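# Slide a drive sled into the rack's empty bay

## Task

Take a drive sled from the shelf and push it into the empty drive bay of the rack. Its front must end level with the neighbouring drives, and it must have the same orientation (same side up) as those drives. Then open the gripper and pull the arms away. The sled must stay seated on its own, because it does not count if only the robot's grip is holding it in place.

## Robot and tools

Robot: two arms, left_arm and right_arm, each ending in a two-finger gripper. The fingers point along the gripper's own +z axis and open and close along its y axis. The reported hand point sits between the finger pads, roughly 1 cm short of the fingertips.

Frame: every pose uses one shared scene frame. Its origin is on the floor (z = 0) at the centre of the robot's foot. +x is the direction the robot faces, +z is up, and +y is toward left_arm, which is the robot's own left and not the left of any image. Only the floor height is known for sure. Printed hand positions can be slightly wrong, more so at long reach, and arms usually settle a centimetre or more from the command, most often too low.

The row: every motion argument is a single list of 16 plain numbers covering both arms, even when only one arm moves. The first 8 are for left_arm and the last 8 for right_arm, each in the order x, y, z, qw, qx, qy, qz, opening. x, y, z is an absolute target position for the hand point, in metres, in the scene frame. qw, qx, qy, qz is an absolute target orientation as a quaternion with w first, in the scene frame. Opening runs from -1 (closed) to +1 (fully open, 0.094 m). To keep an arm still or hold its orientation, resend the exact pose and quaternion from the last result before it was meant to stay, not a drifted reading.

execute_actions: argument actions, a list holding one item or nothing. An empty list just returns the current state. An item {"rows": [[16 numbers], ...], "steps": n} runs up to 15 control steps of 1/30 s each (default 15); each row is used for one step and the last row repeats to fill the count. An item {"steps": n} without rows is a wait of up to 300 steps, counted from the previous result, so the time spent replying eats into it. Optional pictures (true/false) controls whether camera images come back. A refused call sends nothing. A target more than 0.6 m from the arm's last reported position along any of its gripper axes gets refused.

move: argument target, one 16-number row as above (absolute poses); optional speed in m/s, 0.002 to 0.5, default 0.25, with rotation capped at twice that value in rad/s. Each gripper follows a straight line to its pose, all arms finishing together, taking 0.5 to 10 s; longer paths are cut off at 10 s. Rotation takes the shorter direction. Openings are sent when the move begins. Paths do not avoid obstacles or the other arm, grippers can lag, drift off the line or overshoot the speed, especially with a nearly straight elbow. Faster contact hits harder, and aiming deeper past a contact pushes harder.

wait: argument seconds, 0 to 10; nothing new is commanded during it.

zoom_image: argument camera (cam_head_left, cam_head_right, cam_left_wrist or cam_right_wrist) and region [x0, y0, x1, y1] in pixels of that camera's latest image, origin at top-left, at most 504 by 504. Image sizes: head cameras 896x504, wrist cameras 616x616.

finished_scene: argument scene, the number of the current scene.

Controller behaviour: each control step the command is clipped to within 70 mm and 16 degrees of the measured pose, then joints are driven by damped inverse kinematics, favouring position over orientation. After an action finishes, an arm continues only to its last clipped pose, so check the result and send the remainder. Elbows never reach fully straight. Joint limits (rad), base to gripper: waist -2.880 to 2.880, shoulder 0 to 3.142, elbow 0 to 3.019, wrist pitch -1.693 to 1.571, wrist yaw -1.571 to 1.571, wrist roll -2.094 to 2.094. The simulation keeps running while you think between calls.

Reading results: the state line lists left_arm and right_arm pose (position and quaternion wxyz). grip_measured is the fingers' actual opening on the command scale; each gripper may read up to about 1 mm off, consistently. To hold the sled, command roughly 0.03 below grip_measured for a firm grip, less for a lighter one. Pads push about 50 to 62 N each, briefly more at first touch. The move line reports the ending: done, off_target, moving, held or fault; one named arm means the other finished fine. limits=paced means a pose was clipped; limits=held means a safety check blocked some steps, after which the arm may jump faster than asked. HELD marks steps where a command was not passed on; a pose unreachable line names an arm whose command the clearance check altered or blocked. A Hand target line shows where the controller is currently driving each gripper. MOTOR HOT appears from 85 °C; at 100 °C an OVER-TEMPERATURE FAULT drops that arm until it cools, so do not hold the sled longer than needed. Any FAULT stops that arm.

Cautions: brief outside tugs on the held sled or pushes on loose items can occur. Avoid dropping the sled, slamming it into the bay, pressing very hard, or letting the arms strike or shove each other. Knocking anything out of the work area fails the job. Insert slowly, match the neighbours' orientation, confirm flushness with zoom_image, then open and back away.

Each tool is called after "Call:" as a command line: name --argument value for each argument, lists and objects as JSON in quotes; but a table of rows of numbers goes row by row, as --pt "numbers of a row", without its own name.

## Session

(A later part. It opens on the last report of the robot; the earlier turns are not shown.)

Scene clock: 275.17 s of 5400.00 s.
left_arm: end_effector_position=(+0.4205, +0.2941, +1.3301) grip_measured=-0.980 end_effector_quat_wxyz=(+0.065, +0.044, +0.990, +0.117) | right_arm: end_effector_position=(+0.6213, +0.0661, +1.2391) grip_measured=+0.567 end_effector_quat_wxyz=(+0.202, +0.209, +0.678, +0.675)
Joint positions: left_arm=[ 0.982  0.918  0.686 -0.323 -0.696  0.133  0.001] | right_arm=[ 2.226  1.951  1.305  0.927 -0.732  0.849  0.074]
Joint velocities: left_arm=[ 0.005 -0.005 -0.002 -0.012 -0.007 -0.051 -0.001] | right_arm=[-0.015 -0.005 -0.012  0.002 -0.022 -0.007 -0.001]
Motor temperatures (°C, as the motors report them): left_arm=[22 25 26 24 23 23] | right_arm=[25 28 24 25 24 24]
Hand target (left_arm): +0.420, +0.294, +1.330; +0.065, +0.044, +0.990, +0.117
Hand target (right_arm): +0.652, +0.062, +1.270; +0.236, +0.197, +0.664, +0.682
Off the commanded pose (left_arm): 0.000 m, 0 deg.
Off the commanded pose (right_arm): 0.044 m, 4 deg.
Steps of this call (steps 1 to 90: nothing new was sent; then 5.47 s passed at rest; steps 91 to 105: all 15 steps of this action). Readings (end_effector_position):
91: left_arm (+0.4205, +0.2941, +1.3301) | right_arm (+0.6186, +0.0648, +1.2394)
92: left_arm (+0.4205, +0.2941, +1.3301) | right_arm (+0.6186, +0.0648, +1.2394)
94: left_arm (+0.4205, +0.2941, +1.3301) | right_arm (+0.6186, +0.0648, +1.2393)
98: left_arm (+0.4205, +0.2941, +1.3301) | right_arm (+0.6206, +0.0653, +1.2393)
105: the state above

Call:
execute_actions --actions '[{"rows":[[0.4205,0.2941,1.3301,0.065,0.044,0.99,0.117,-1,0.650,0.062,1.270,0.238,0.1965,0.664,0.6825,0.53],[0.4205,0.2941,1.3301,0.065,0.044,0.99,0.117,-1,0.646,0.061,1.272,0.24,0.1965,0.663,0.6825,0.53],[0.4205,0.2941,1.3301,0.065,0.044,0.99,0.117,-1,0.643,0.0605,1.274,0.241,0.196,0.662,0.6825,0.53],[0.4205,0.2941,1.3301,0.065,0.044,0.99,0.117,-1,0.642,0.060,1.275,0.242,0.195,0.662,0.6825,0.53]],"steps":15}]' --pictures false

Scene clock: 284.77 s of 5400.00 s.
left_arm: end_effector_position=(+0.4205, +0.2941, +1.3301) grip_measured=-0.980 end_effector_quat_wxyz=(+0.065, +0.044, +0.990, +0.117) | right_arm: end_effector_position=(+0.6196, +0.0653, +1.2405) grip_measured=+0.567 end_effector_quat_wxyz=(+0.207, +0.209, +0.677, +0.675)
Joint positions: left_arm=[ 0.982  0.918  0.686 -0.323 -0.696  0.133  0.001] | right_arm=[ 2.227  1.951  1.297  0.944 -0.729  0.848  0.074]
Joint velocities: left_arm=[-0.005 -0.015 -0.012  0.007  0.051 -0.007  0.001] | right_arm=[ 0.005 -0.024 -0.012 -0.012 -0.037  0.007 -0.001]
Motor temperatures (°C, as the motors report them): left_arm=[22 25 26 24 23 23] | right_arm=[25 28 25 25 24 24]
Hand target (left_arm): +0.420, +0.294, +1.330; +0.065, +0.044, +0.990, +0.117
Hand target (right_arm): +0.641, +0.060, +1.275; +0.242, +0.195, +0.662, +0.682
Off the commanded pose (left_arm): 0.000 m, 0 deg.
Off the commanded pose (right_arm): 0.041 m, 5 deg.
Steps of this call (steps 1 to 90: nothing new was sent; then 6.10 s passed at rest; steps 91 to 105: all 15 steps of this action). Readings (end_effector_position):
91: left_arm (+0.4205, +0.2941, +1.3301) | right_arm (+0.6213, +0.0661, +1.2391)
92: left_arm (+0.4205, +0.2941, +1.3301) | right_arm (+0.6213, +0.0660, +1.2393)
94: left_arm (+0.4205, +0.2941, +1.3301) | right_arm (+0.6209, +0.0654, +1.2398)
98: left_arm (+0.4205, +0.2941, +1.3301) | right_arm (+0.6196, +0.0654, +1.2405)
105: the state above

Call:
execute_actions --actions '[{"rows":[[0.4205,0.2941,1.3301,0.065,0.044,0.99,0.117,-1,0.644,0.060,1.2756,0.2436,0.1942,0.6612,0.683,0.53],[0.4205,0.2941,1.3301,0.065,0.044,0.99,0.117,-1,0.646,0.060,1.2762,0.2452,0.1934,0.6604,0.6835,0.53],[0.4205,0.2941,1.3301,0.065,0.044,0.99,0.117,-1,0.648,0.060,1.2768,0.2468,0.1926,0.6596,0.684,0.53],[0.4205,0.2941,1.3301,0.065,0.044,0.99,0.117,-1,0.650,0.060,1.2774,0.2484,0.1918,0.6588,0.6845,0.53],[0.4205,0.2941,1.3301,0.065,0.044,0.99,0.117,-1,0.652,0.060,1.278,0.25,0.191,0.658,0.685,0.53],[0.4205,0.2941,1.3301,0.065,0.044,0.99,0.117,-1,0.654,0.060,1.2786,0.2516,0.1902,0.6572,0.6855,0.53],[0.4205,0.2941,1.3301,0.065,0.044,0.99,0.117,-1,0.656,0.060,1.279,0.2525,0.19,0.657,0.6855,0.53],[0.4205,0.2941,1.3301,0.065,0.044,0.99,0.117,-1,0.658,0.060,1.279,0.2525,0.19,0.657,0.6855,0.53]],"steps":15}]' --pictures false

Scene clock: 292.60 s of 5400.00 s.
left_arm: end_effector_position=(+0.4205, +0.2941, +1.3301) grip_measured=-0.980 end_effector_quat_wxyz=(+0.065, +0.044, +0.990, +0.117) | right_arm: end_effector_position=(+0.6212, +0.0653, +1.2413) grip_measured=+0.567 end_effector_quat_wxyz=(+0.208, +0.208, +0.676, +0.676)
Joint positions: left_arm=[ 0.982  0.918  0.686 -0.323 -0.696  0.133  0.001] | right_arm=[ 2.227  1.951  1.301  0.944 -0.73   0.848  0.074]
Joint velocities: left_arm=[ 0.005 -0.015  0.007 -0.002  0.022  0.007 -0.001] | right_arm=[-0.005  0.005  0.017  0.002 -0.007 -0.037 -0.002]
Motor temperatures (°C, as the motors report them): left_arm=[22 25 26 24 23 23] | right_arm=[25 28 24 25 24 24]
Hand target (left_arm): +0.420, +0.294, +1.330; +0.065, +0.044, +0.990, +0.117
Hand target (right_arm): +0.656, +0.059, +1.280; +0.252, +0.190, +0.657, +0.685
Off the commanded pose (left_arm): 0.000 m, 0 deg.
Off the commanded pose (right_arm): 0.053 m, 6 deg.
Steps of this call (steps 1 to 90: nothing new was sent; then 4.33 s passed at rest; steps 91 to 105: all 15 steps of this action). Readings (end_effector_position):
91: left_arm (+0.4205, +0.2941, +1.3301) | right_arm (+0.6196, +0.0653, +1.2405)
92: left_arm (+0.4205, +0.2941, +1.3301) | right_arm (+0.6196, +0.0653, +1.2405)
94: left_arm (+0.4205, +0.2941, +1.3301) | right_arm (+0.6196, +0.0653, +1.2405)
98: left_arm (+0.4205, +0.2941, +1.3301) | right_arm (+0.6207, +0.0652, +1.2409)
105: the state above

Call:
move --target '[0.4205,0.2941,1.3301,0.065,0.044,0.99,0.117,-1,0.58,0.062,1.245,0.206,0.204,0.677,0.677,0.53]' --speed 0.04

Call:
move --target '[0.45,0.2,1.2,0.707,0,0.707,0,-1,0.52,-0.09,1.25,0.206,0.204,0.677,0.677,0.53]' --speed 0.2

Scene clock: 297.77 s of 5400.00 s.
left_arm: end_effector_position=(+0.4205, +0.2941, +1.3301) grip_measured=-0.980 end_effector_quat_wxyz=(+0.065, +0.044, +0.990, +0.117) | right_arm: end_effector_position=(+0.5718, +0.0649, +1.2332) grip_measured=+0.567 end_effector_quat_wxyz=(+0.189, +0.213, +0.683, +0.673)
Joint positions: left_arm=[ 0.982  0.918  0.686 -0.323 -0.696  0.133  0.001] | right_arm=[ 2.227  1.951  1.184  1.018 -0.73   0.847  0.074]
Joint velocities: left_arm=[ 0.015 -0.005 -0.027 -0.012 -0.007 -0.037 -0.001] | right_arm=[-0.005 -0.005  0.027  0.012  0.007 -0.066 -0.   ]
Motor temperatures (°C, as the motors report them): left_arm=[22 25 26 24 23 23] | right_arm=[25 28 25 25 24 24]
Hand target (left_arm): +0.420, +0.294, +1.330; +0.065, +0.044, +0.990, +0.117
Hand target (right_arm): +0.580, +0.062, +1.245; +0.206, +0.204, +0.677, +0.677
Off the commanded pose (left_arm): 0.000 m, 0 deg.
Off the commanded pose (right_arm): 0.015 m, 2 deg.
After step 90, 0.83 s passed at rest.
move: off_target (right_arm)

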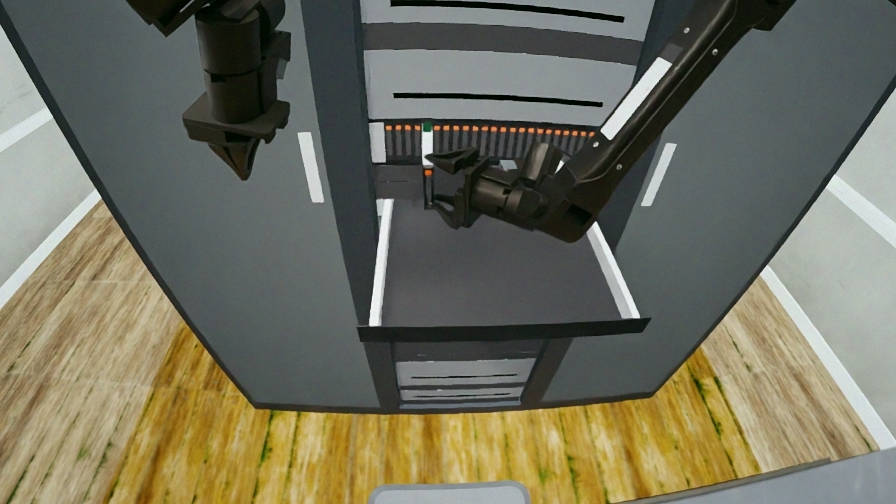

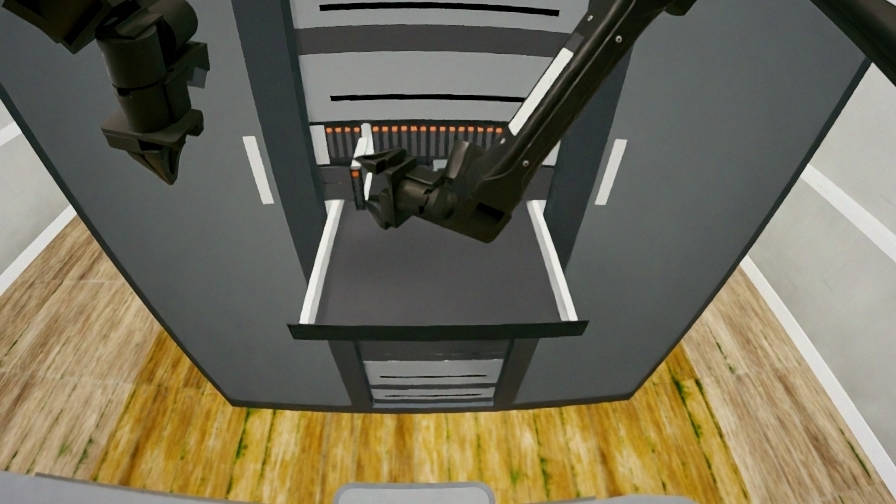

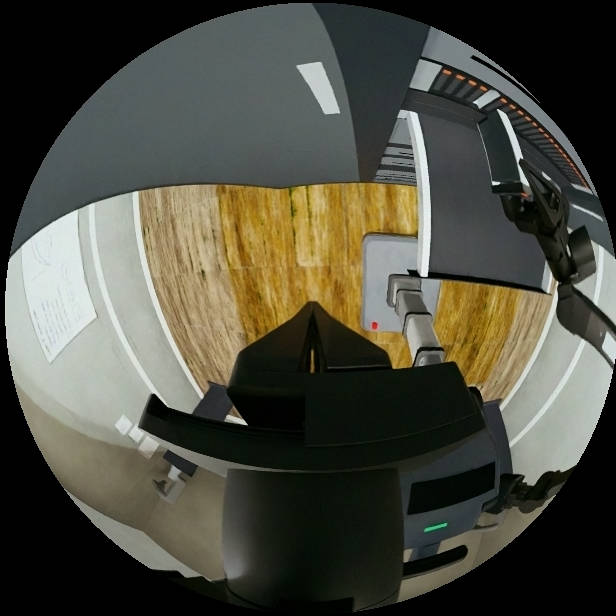

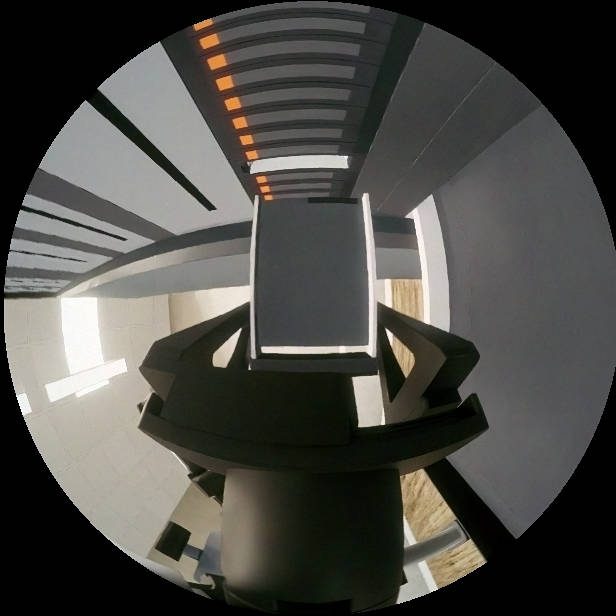

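Scene clock: 301.77 s of 5400.00 s.
left_arm: end_effector_position=(+0.4546, +0.1982, +1.2070) grip_measured=-0.980 end_effector_quat_wxyz=(+0.512, +0.083, +0.852, -0.071) | right_arm: end_effector_position=(+0.5119, -0.0813, +1.2345) grip_measured=+0.567 end_effector_quat_wxyz=(+0.190, +0.211, +0.682, +0.674)
Joint positions: left_arm=[1.17  1.806 0.585 1.559 0.115 0.392 0.001] | right_arm=[ 1.975  1.826  0.914  1.252 -0.975  0.96   0.074]
Joint velocities: left_arm=[ 0.015 -0.005 -0.017 -0.002  0.051 -0.066 -0.   ] | right_arm=[ 0.005 -0.005 -0.002 -0.012  0.051 -0.022 -0.001]
Motor temperatures (°C, as the motors report them): left_arm=[22 25 26 24 23 23] | right_arm=[25 28 24 25 24 24]
Hand target (left_arm): +0.453, +0.203, +1.203; +0.513, +0.079, +0.852, -0.068
Hand target (right_arm): +0.521, -0.089, +1.248; +0.206, +0.204, +0.677, +0.676
Off the commanded pose (left_arm): 0.009 m, 31 deg; orientation clipped at the last step of the last action.
Off the commanded pose (right_arm): 0.020 m, 2 deg.
joint sent to its limit (left arm) — the command would take joint 4 (wrist pitch) past its upper limit, so that joint was sent only as far as its limit.
move: off_target (left_arm, right_arm); limits=paced

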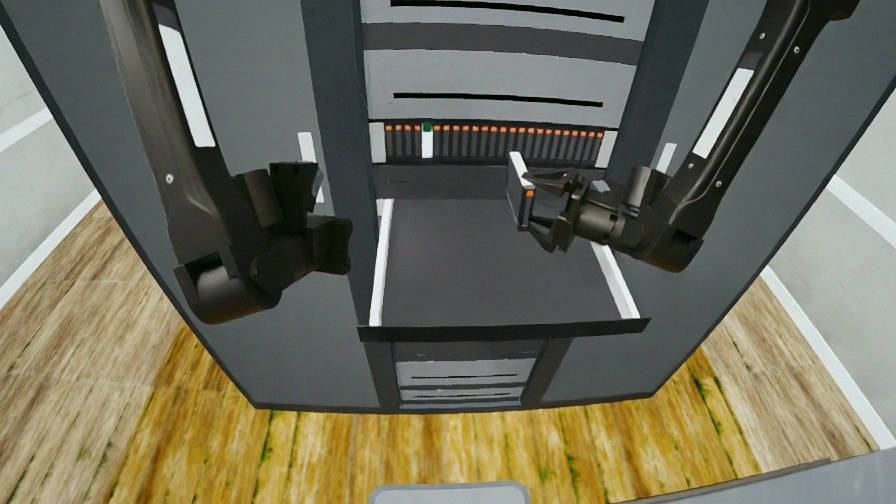

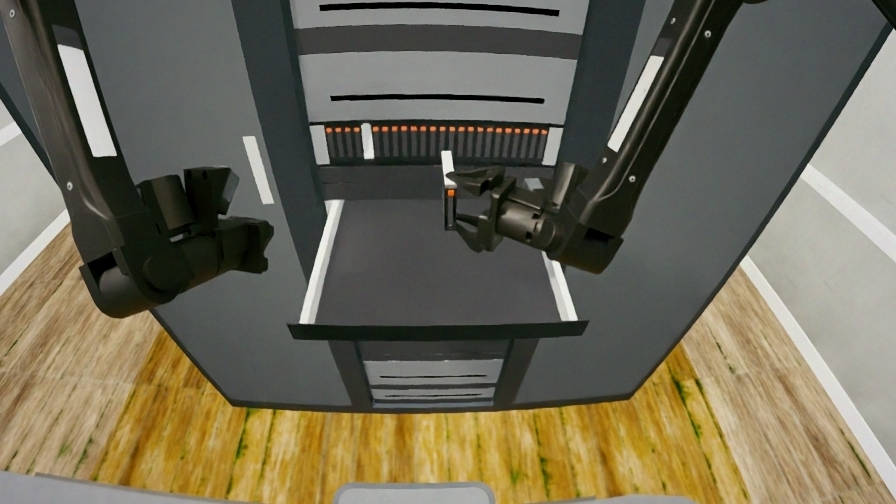

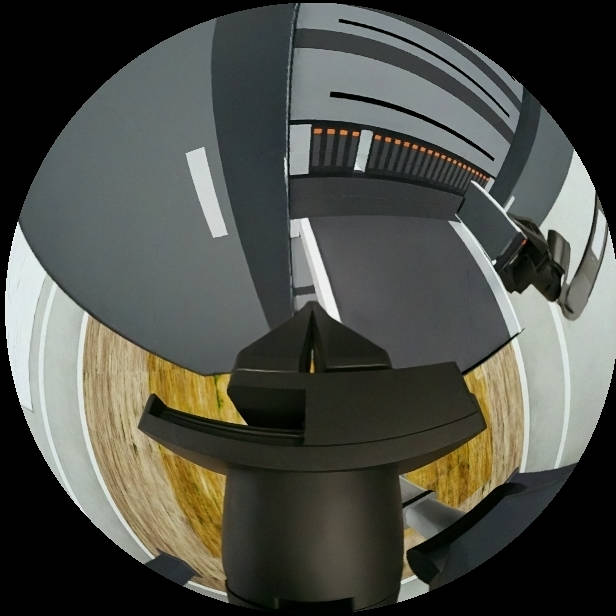

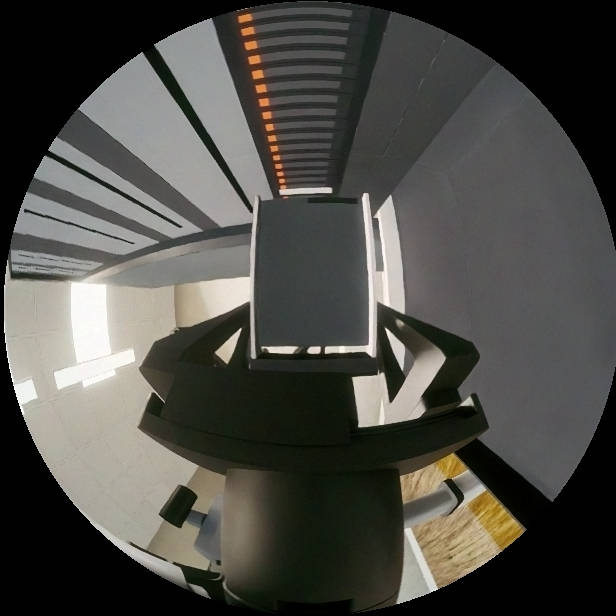

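Call:
move --target '[0.64,0.066,1.165,0.66,0,0.751,0,-1,0.5119,-0.0813,1.2345,0.19,0.211,0.682,0.674,0.53]' --speed 0.15

Scene clock: 305.27 s of 5400.00 s.
left_arm: end_effector_position=(+0.6475, +0.0741, +1.1657) grip_measured=-0.980 end_effector_quat_wxyz=(+0.655, -0.002, +0.756, -0.004) | right_arm: end_effector_position=(+0.5119, -0.0813, +1.2345) grip_measured=+0.567 end_effector_quat_wxyz=(+0.190, +0.212, +0.682, +0.674)
Joint positions: left_arm=[ 0.948  2.156  1.34   1.559 -0.129  0.471  0.001] | right_arm=[ 1.975  1.826  0.914  1.252 -0.975  0.961  0.074]
Joint velocities: left_arm=[-0.015 -0.024 -0.007  0.002 -0.022 -0.037 -0.   ] | right_arm=[-0.005 -0.024 -0.002 -0.017  0.037 -0.037  0.001]
Motor temperatures (°C, as the motors report them): left_arm=[22 25 26 24 23 23] | right_arm=[25 28 24 25 24 24]
Hand target (left_arm): +0.643, +0.069, +1.162; +0.656, +0.001, +0.755, -0.000
Hand target (right_arm): +0.512, -0.081, +1.234; +0.190, +0.211, +0.682, +0.674
Off the commanded pose (left_arm): 0.011 m, 1 deg.
Off the commanded pose (right_arm): 0.000 m, 0 deg.
joint sent to its limit (left arm) — the command would take joint 4 (wrist pitch) past its upper limit, so that joint was sent only as far as its limit.
move: off_target (left_arm)

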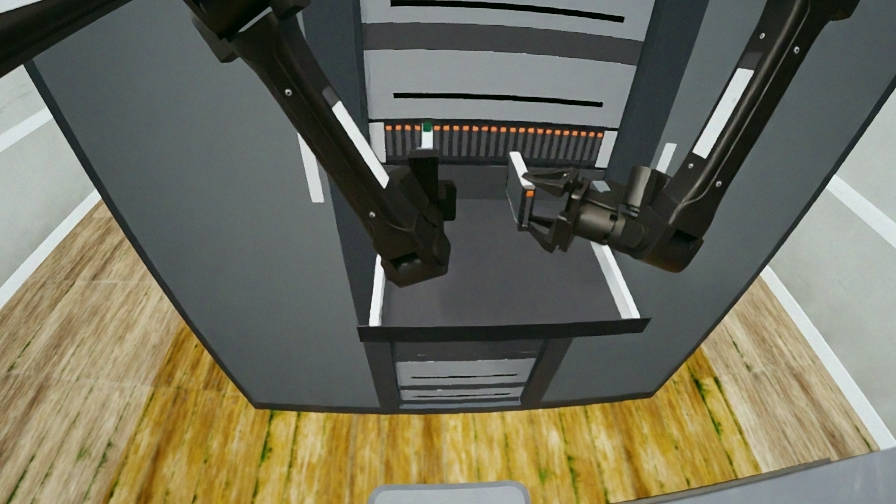

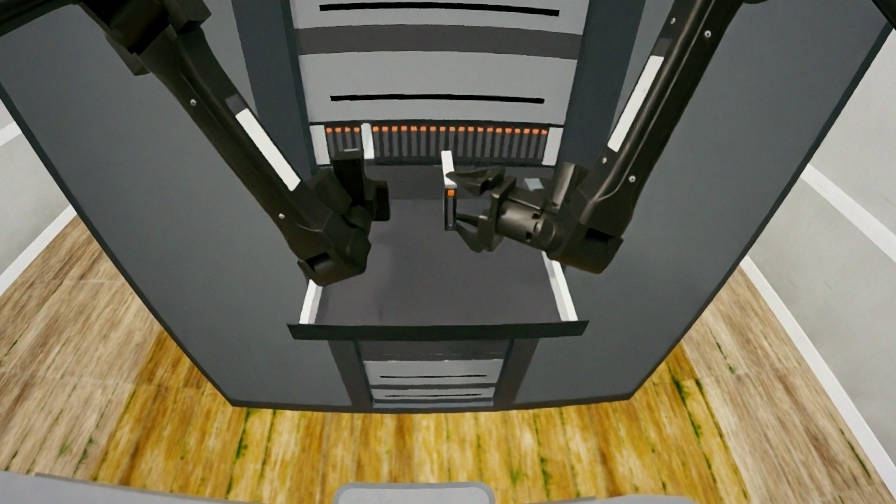

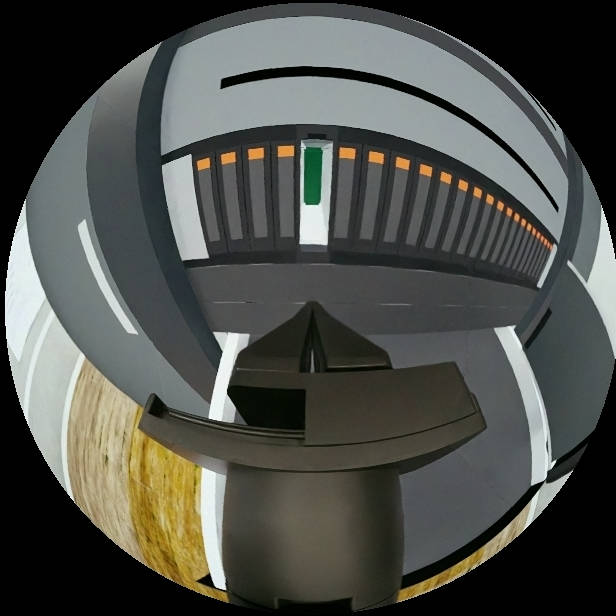

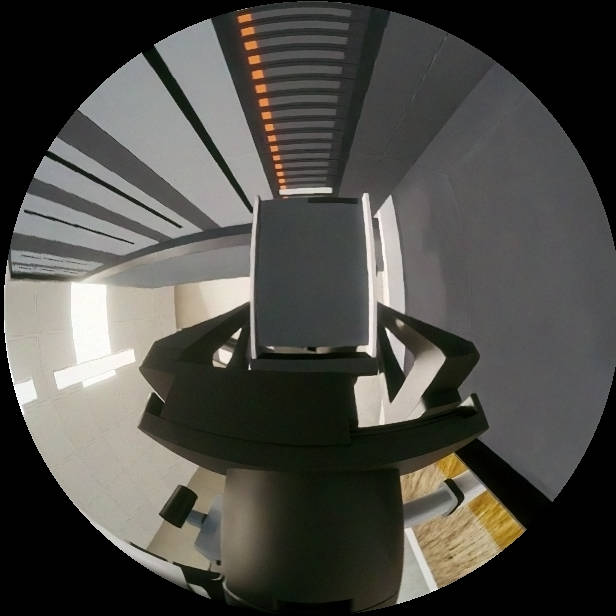

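Call:
zoom_image --camera "cam_left_wrist" --region '[245, 120, 385, 260]'

Call:
zoom_image --camera "cam_left_wrist" --region '[290, 125, 345, 180]'

Region (245, 120, 385, 260) of cam_left_wrist's 616x616 image, scaled by 3.600, with more detail than that image has.

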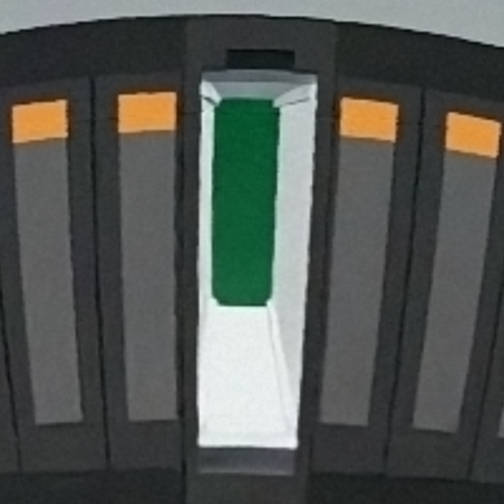

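Region (290, 125, 345, 180) of cam_left_wrist's 616x616 image, scaled by 9.164, with more detail than that image has.

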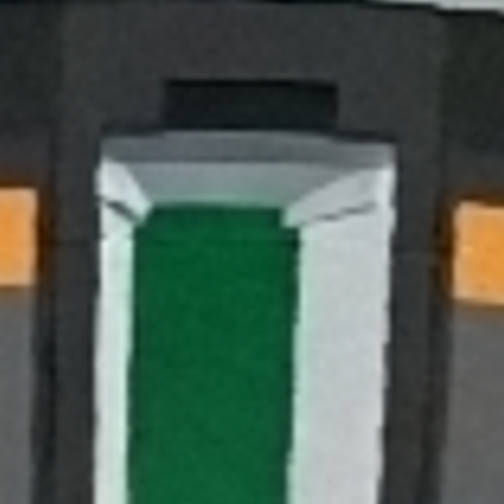

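Call:
move --target '[0.48,0.21,1.24,0.55,0,0.835,0,-1,0.5119,-0.0813,1.2345,0.19,0.211,0.682,0.674,0.53]' --speed 0.2

Call:
move --target '[0.48,0.21,1.24,0.55,0,0.835,0,-1,0.57,0.08,1.262,0.206,0.203,0.676,0.677,0.53]' --speed 0.15

Scene clock: 317.20 s of 5400.00 s.
left_arm: end_effector_position=(+0.4779, +0.2015, +1.2391) grip_measured=-0.980 end_effector_quat_wxyz=(+0.518, +0.015, +0.855, -0.011) | right_arm: end_effector_position=(+0.5119, -0.0813, +1.2345) grip_measured=+0.567 end_effector_quat_wxyz=(+0.190, +0.212, +0.682, +0.674)
Joint positions: left_arm=[ 1.073  1.729  0.579  1.56  -0.134  0.374  0.001] | right_arm=[ 1.975  1.826  0.914  1.252 -0.975  0.961  0.074]
Joint velocities: left_arm=[-0.015 -0.005  0.017  0.007  0.007 -0.037 -0.001] | right_arm=[-0.005  0.005 -0.012 -0.007  0.007  0.066  0.   ]
Motor temperatures (°C, as the motors report them): left_arm=[23 25 26 24 23 23] | right_arm=[25 27 24 25 24 24]
Hand target (left_arm): +0.478, +0.207, +1.243; +0.523, +0.007, +0.852, -0.011
Hand target (right_arm): +0.512, -0.081, +1.234; +0.190, +0.211, +0.682, +0.674
Off the commanded pose (left_arm): 0.009 m, 5 deg.
Off the commanded pose (right_arm): 0.000 m, 0 deg.
joint sent to its limit (left arm) — the command would take joint 4 (wrist pitch) past its upper limit, so that joint was sent only as far as its limit.
After step 90, 7.40 s passed at rest.
move: off_target (left_arm)

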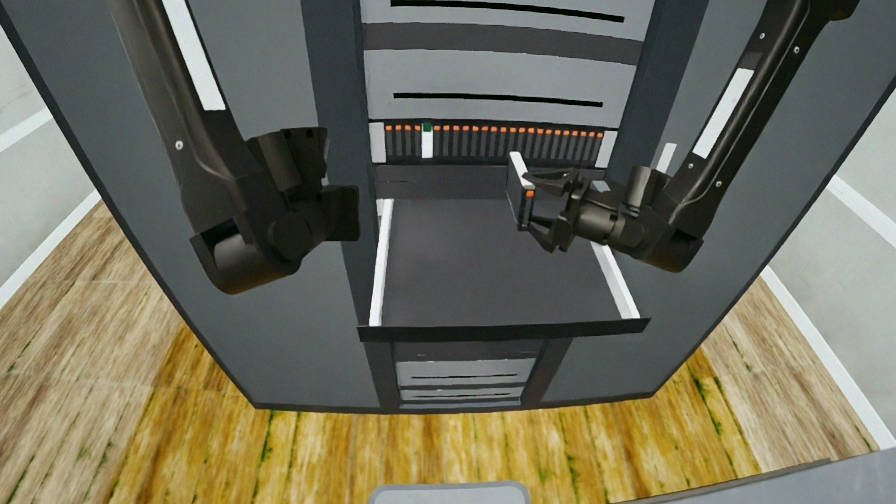

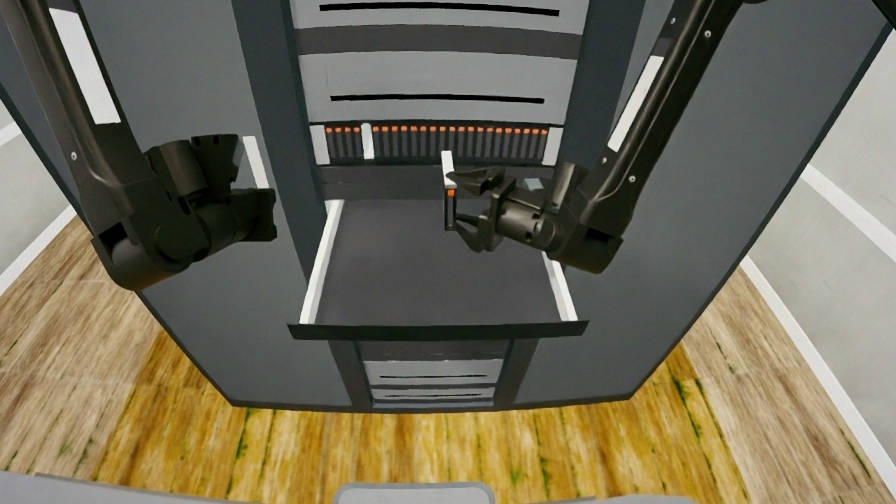

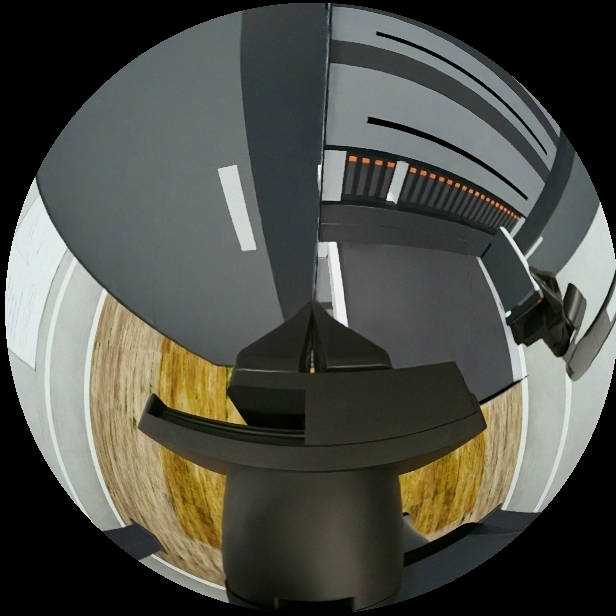

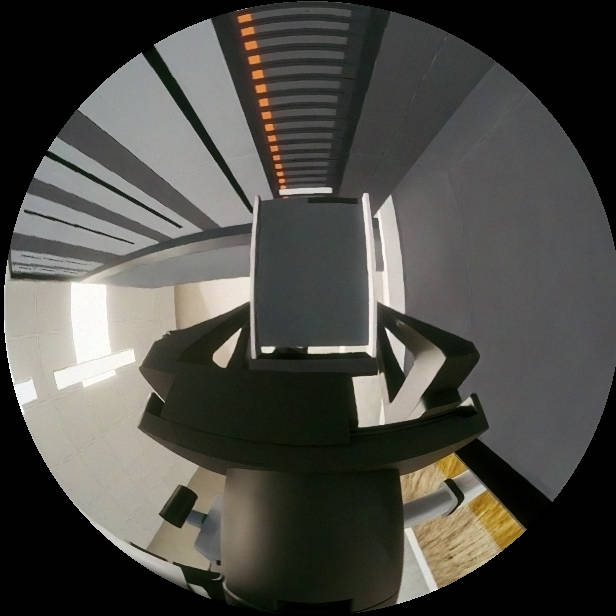

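Scene clock: 318.77 s of 5400.00 s.
left_arm: end_effector_position=(+0.4779, +0.2029, +1.2386) grip_measured=-0.980 end_effector_quat_wxyz=(+0.519, +0.014, +0.855, -0.012) | right_arm: end_effector_position=(+0.5681, +0.0697, +1.2586) grip_measured=+0.567 end_effector_quat_wxyz=(+0.203, +0.211, +0.679, +0.673)
Joint positions: left_arm=[ 1.077  1.729  0.579  1.56  -0.128  0.369  0.001] | right_arm=[ 2.259  1.911  1.136  1.049 -0.695  0.837  0.074]
Joint velocities: left_arm=[-0.005  0.005  0.017  0.002 -0.066  0.037 -0.   ] | right_arm=[-0.005 -0.024 -0.012 -0.002  0.022  0.066  0.001]
Motor temperatures (°C, as the motors report them): left_arm=[23 25 26 24 23 23] | right_arm=[25 27 24 25 24 24]
Hand target (left_arm): +0.480, +0.210, +1.240; +0.525, +0.006, +0.851, -0.009
Hand target (right_arm): +0.569, +0.079, +1.264; +0.206, +0.203, +0.676, +0.677
Off the commanded pose (left_arm): 0.008 m, 5 deg.
Off the commanded pose (right_arm): 0.011 m, 1 deg.
joint sent to its limit (left arm) — the command would take joint 4 (wrist pitch) past its upper limit, so that joint was sent only as far as its limit.
move: off_target (left_arm, right_arm)

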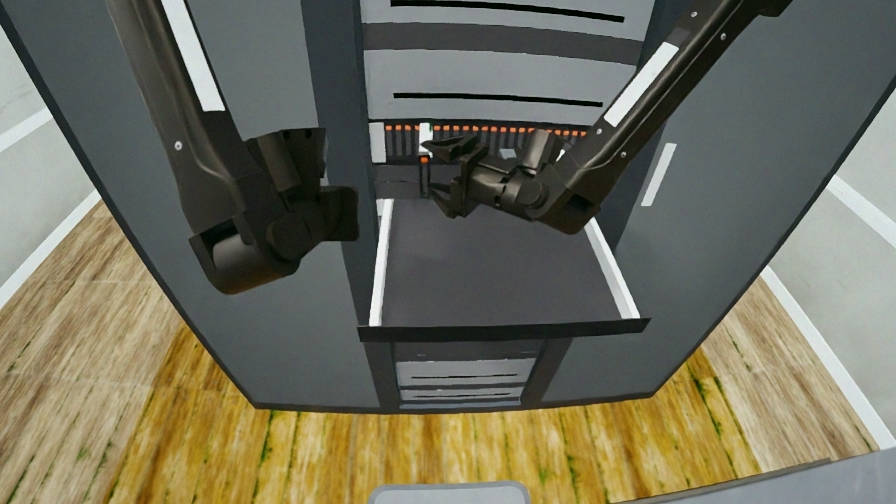

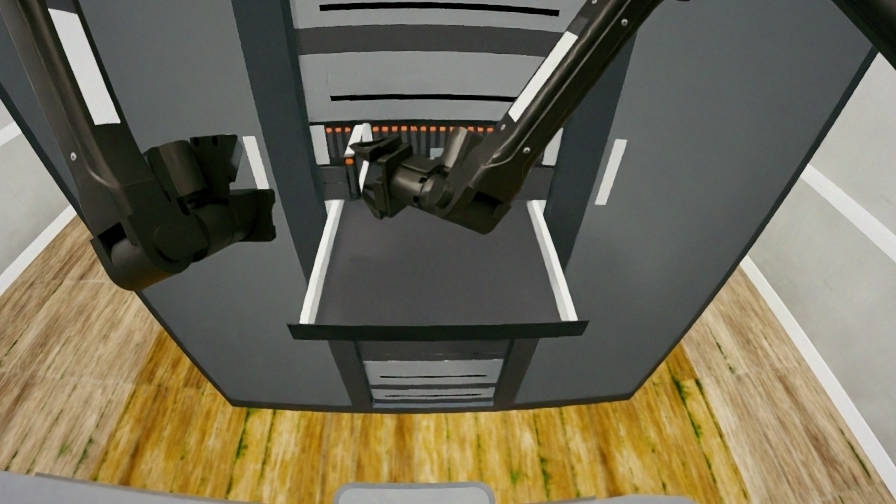

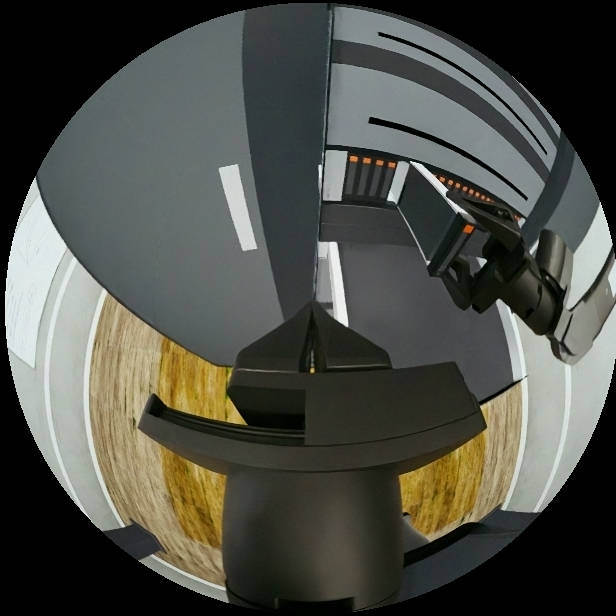

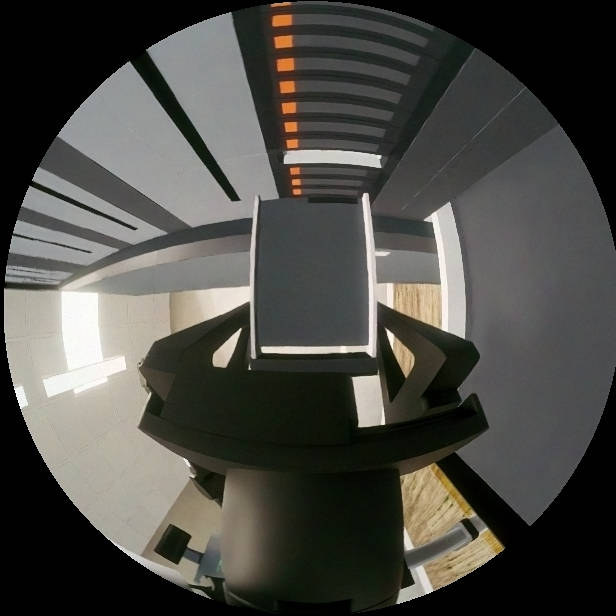

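Call:
move --target '[0.4779,0.2029,1.2386,0.519,0.014,0.855,-0.012,-1,0.598,0.0612,1.239,0.205,0.202,0.677,0.678,0.53]' --speed 0.03

Call:
zoom_image --camera "cam_head_left" --region '[385, 110, 475, 200]'

Scene clock: 322.70 s of 5400.00 s.
left_arm: end_effector_position=(+0.4779, +0.2029, +1.2386) grip_measured=-0.980 end_effector_quat_wxyz=(+0.519, +0.014, +0.855, -0.012) | right_arm: end_effector_position=(+0.5946, +0.0643, +1.2426) grip_measured=+0.567 end_effector_quat_wxyz=(+0.204, +0.202, +0.678, +0.677)
Joint positions: left_arm=[ 1.077  1.729  0.579  1.56  -0.128  0.369  0.001] | right_arm=[ 2.228  1.941  1.23   0.991 -0.741  0.836  0.074]
Joint velocities: left_arm=[ 0.005 -0.005  0.002 -0.012 -0.007 -0.007 -0.   ] | right_arm=[-0.015 -0.015 -0.012 -0.007  0.037 -0.066  0.001]
Motor temperatures (°C, as the motors report them): left_arm=[23 25 26 24 23 23] | right_arm=[25 27 24 25 24 24]
Hand target (left_arm): +0.478, +0.203, +1.239; +0.519, +0.014, +0.855, -0.012
Hand target (right_arm): +0.598, +0.062, +1.239; +0.205, +0.202, +0.677, +0.678
Off the commanded pose (left_arm): 0.000 m, 0 deg.
Off the commanded pose (right_arm): 0.006 m, 0 deg.
move: done

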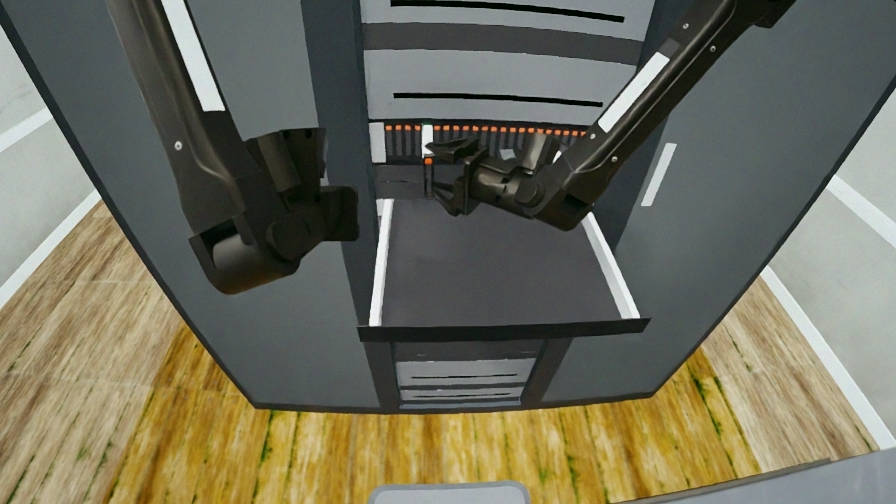

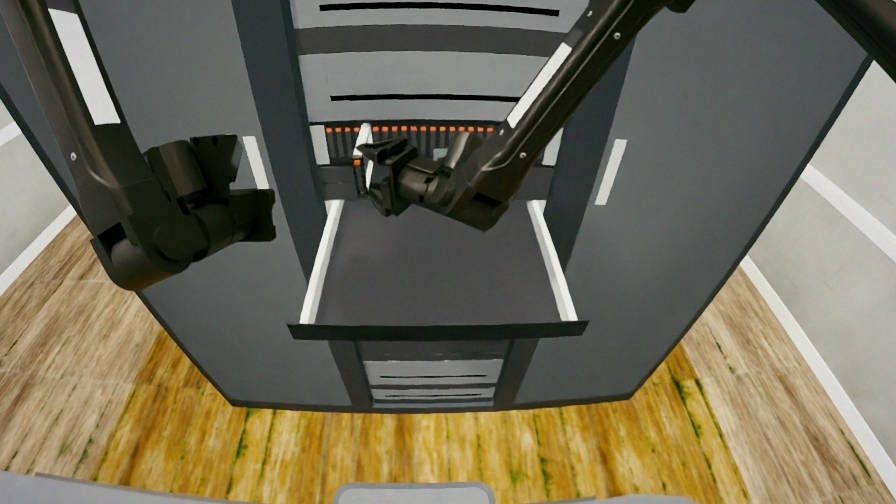

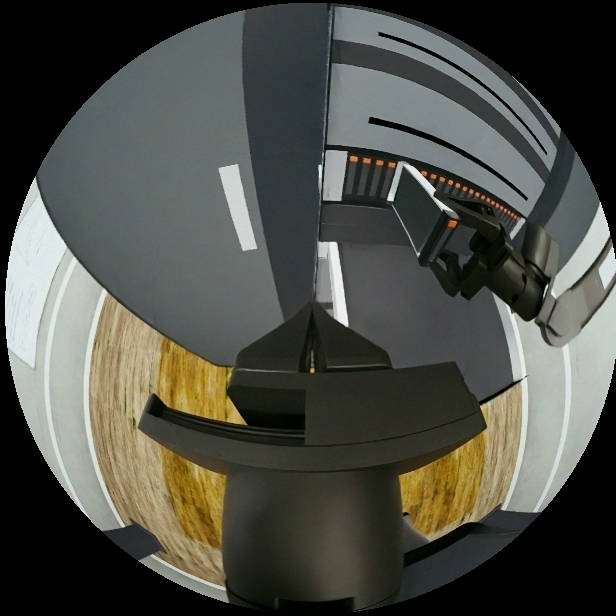

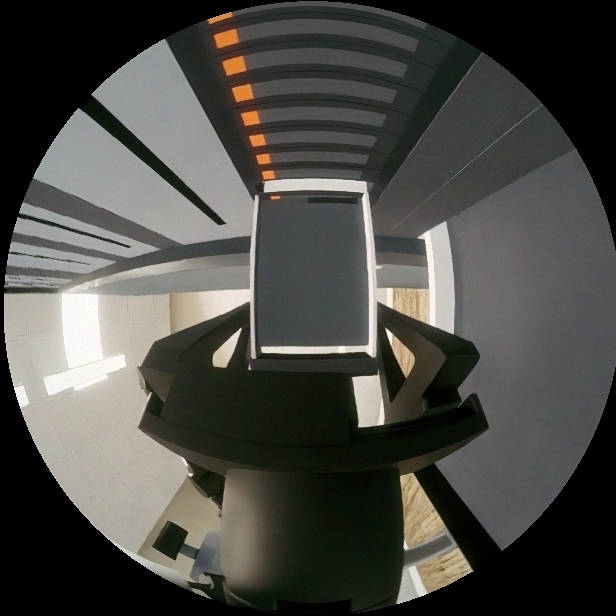

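Region (385, 110, 475, 200) of cam_head_left's 896x504 image, scaled by 5.600, with more detail than that image has.

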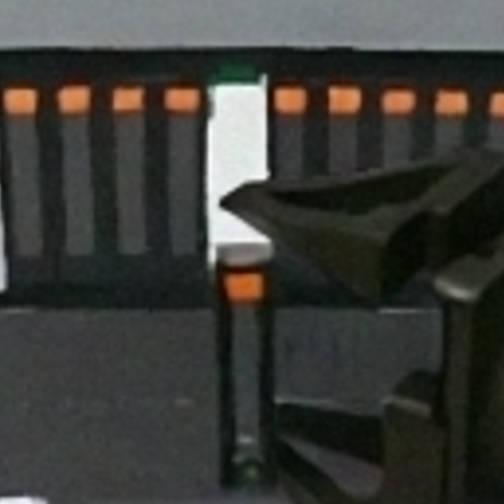

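Call:
execute_actions --actions '[{"rows":[[0.4779,0.2029,1.2386,0.519,0.014,0.855,-0.012,-1,0.5985,0.0616,1.2385,0.2052,0.203,0.676,0.6786,0.53],[0.4779,0.2029,1.2386,0.519,0.014,0.855,-0.012,-1,0.599,0.0619,1.238,0.2055,0.204,0.675,0.6792,0.53],[0.4779,0.2029,1.2386,0.519,0.014,0.855,-0.012,-1,0.5995,0.0622,1.2375,0.2057,0.205,0.6735,0.68,0.53],[0.4779,0.2029,1.2386,0.519,0.014,0.855,-0.012,-1,0.600,0.0625,1.237,0.206,0.206,0.672,0.681,0.53]],"steps":15}]'

Call:
zoom_image --camera "cam_head_left" --region '[385, 110, 475, 200]'

Scene clock: 331.07 s of 5400.00 s.
left_arm: end_effector_position=(+0.4779, +0.2029, +1.2386) grip_measured=-0.980 end_effector_quat_wxyz=(+0.519, +0.014, +0.855, -0.012) | right_arm: end_effector_position=(+0.5930, +0.0677, +1.2369) grip_measured=+0.567 end_effector_quat_wxyz=(+0.196, +0.207, +0.677, +0.679)
Joint positions: left_arm=[ 1.077  1.729  0.579  1.56  -0.128  0.369  0.001] | right_arm=[ 2.228  1.957  1.241  0.991 -0.743  0.851  0.074]
Joint velocities: left_arm=[ 0.005  0.005  0.007  0.007  0.007 -0.007 -0.001] | right_arm=[ 0.005 -0.005 -0.017 -0.002 -0.066  0.007 -0.   ]
Motor temperatures (°C, as the motors report them): left_arm=[23 25 26 24 23 23] | right_arm=[25 27 24 25 24 24]
Hand target (left_arm): +0.478, +0.203, +1.239; +0.519, +0.014, +0.855, -0.012
Hand target (right_arm): +0.600, +0.063, +1.237; +0.206, +0.206, +0.672, +0.681
Off the commanded pose (left_arm): 0.000 m, 0 deg.
Off the commanded pose (right_arm): 0.009 m, 1 deg.
Steps of this call (steps 1 to 90: nothing new was sent; then 4.87 s passed at rest; steps 91 to 105: all 15 steps of this action). Readings (end_effector_position):
91: left_arm (+0.4779, +0.2029, +1.2386) | right_arm (+0.5944, +0.0645, +1.2424)
92: left_arm (+0.4779, +0.2029, +1.2386) | right_arm (+0.5944, +0.0646, +1.2423)
94: left_arm (+0.4779, +0.2029, +1.2386) | right_arm (+0.5948, +0.0652, +1.2415)
98: left_arm (+0.4779, +0.2029, +1.2386) | right_arm (+0.5945, +0.0669, +1.2385)
105: the state above

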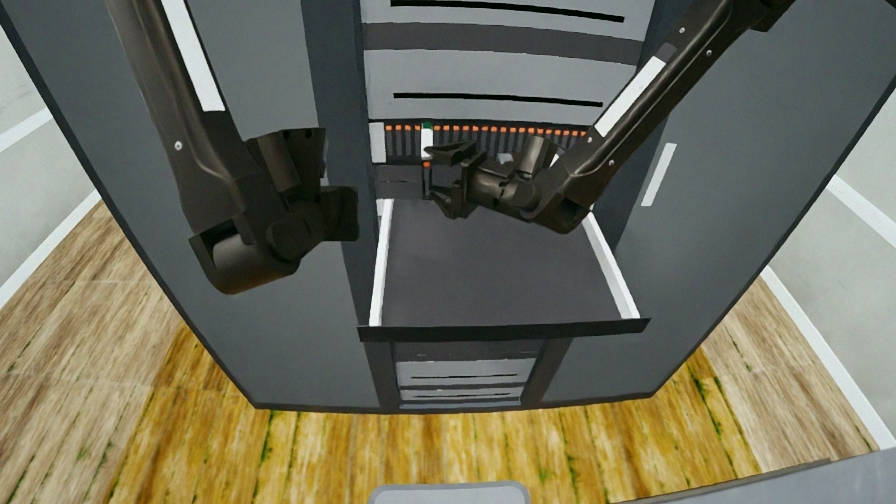

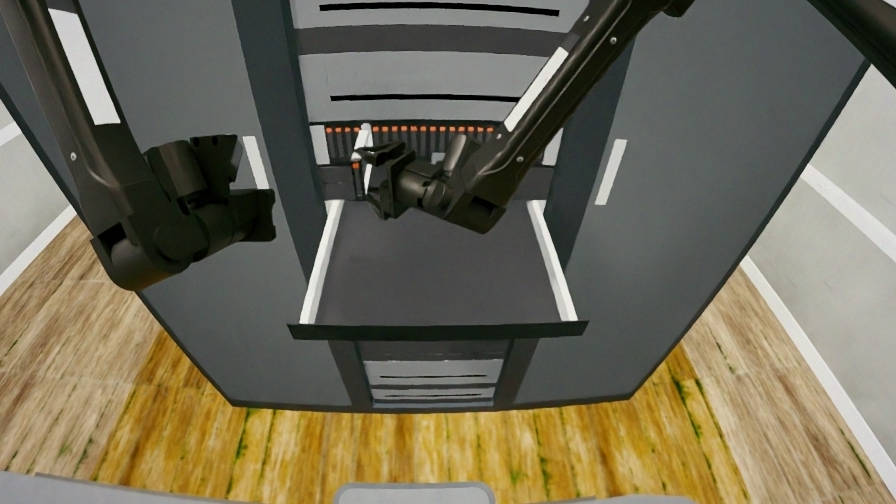

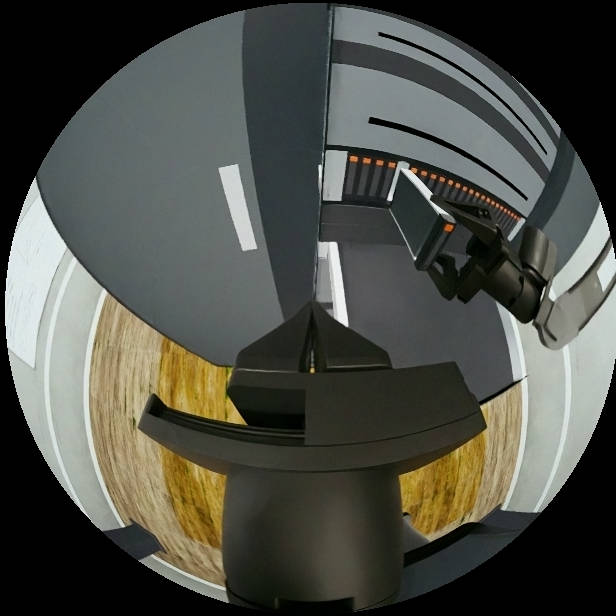

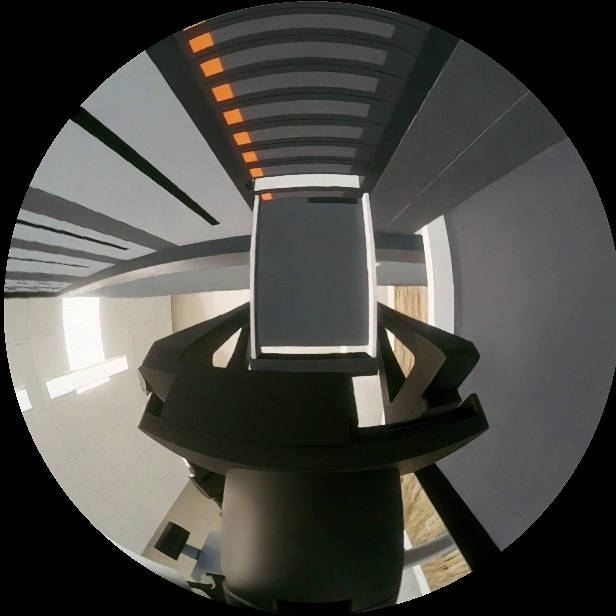

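Region (385, 110, 475, 200) of cam_head_left's 896x504 image, scaled by 5.600, with more detail than that image has.

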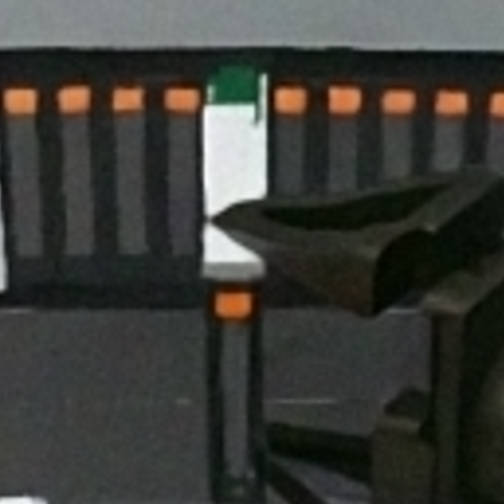

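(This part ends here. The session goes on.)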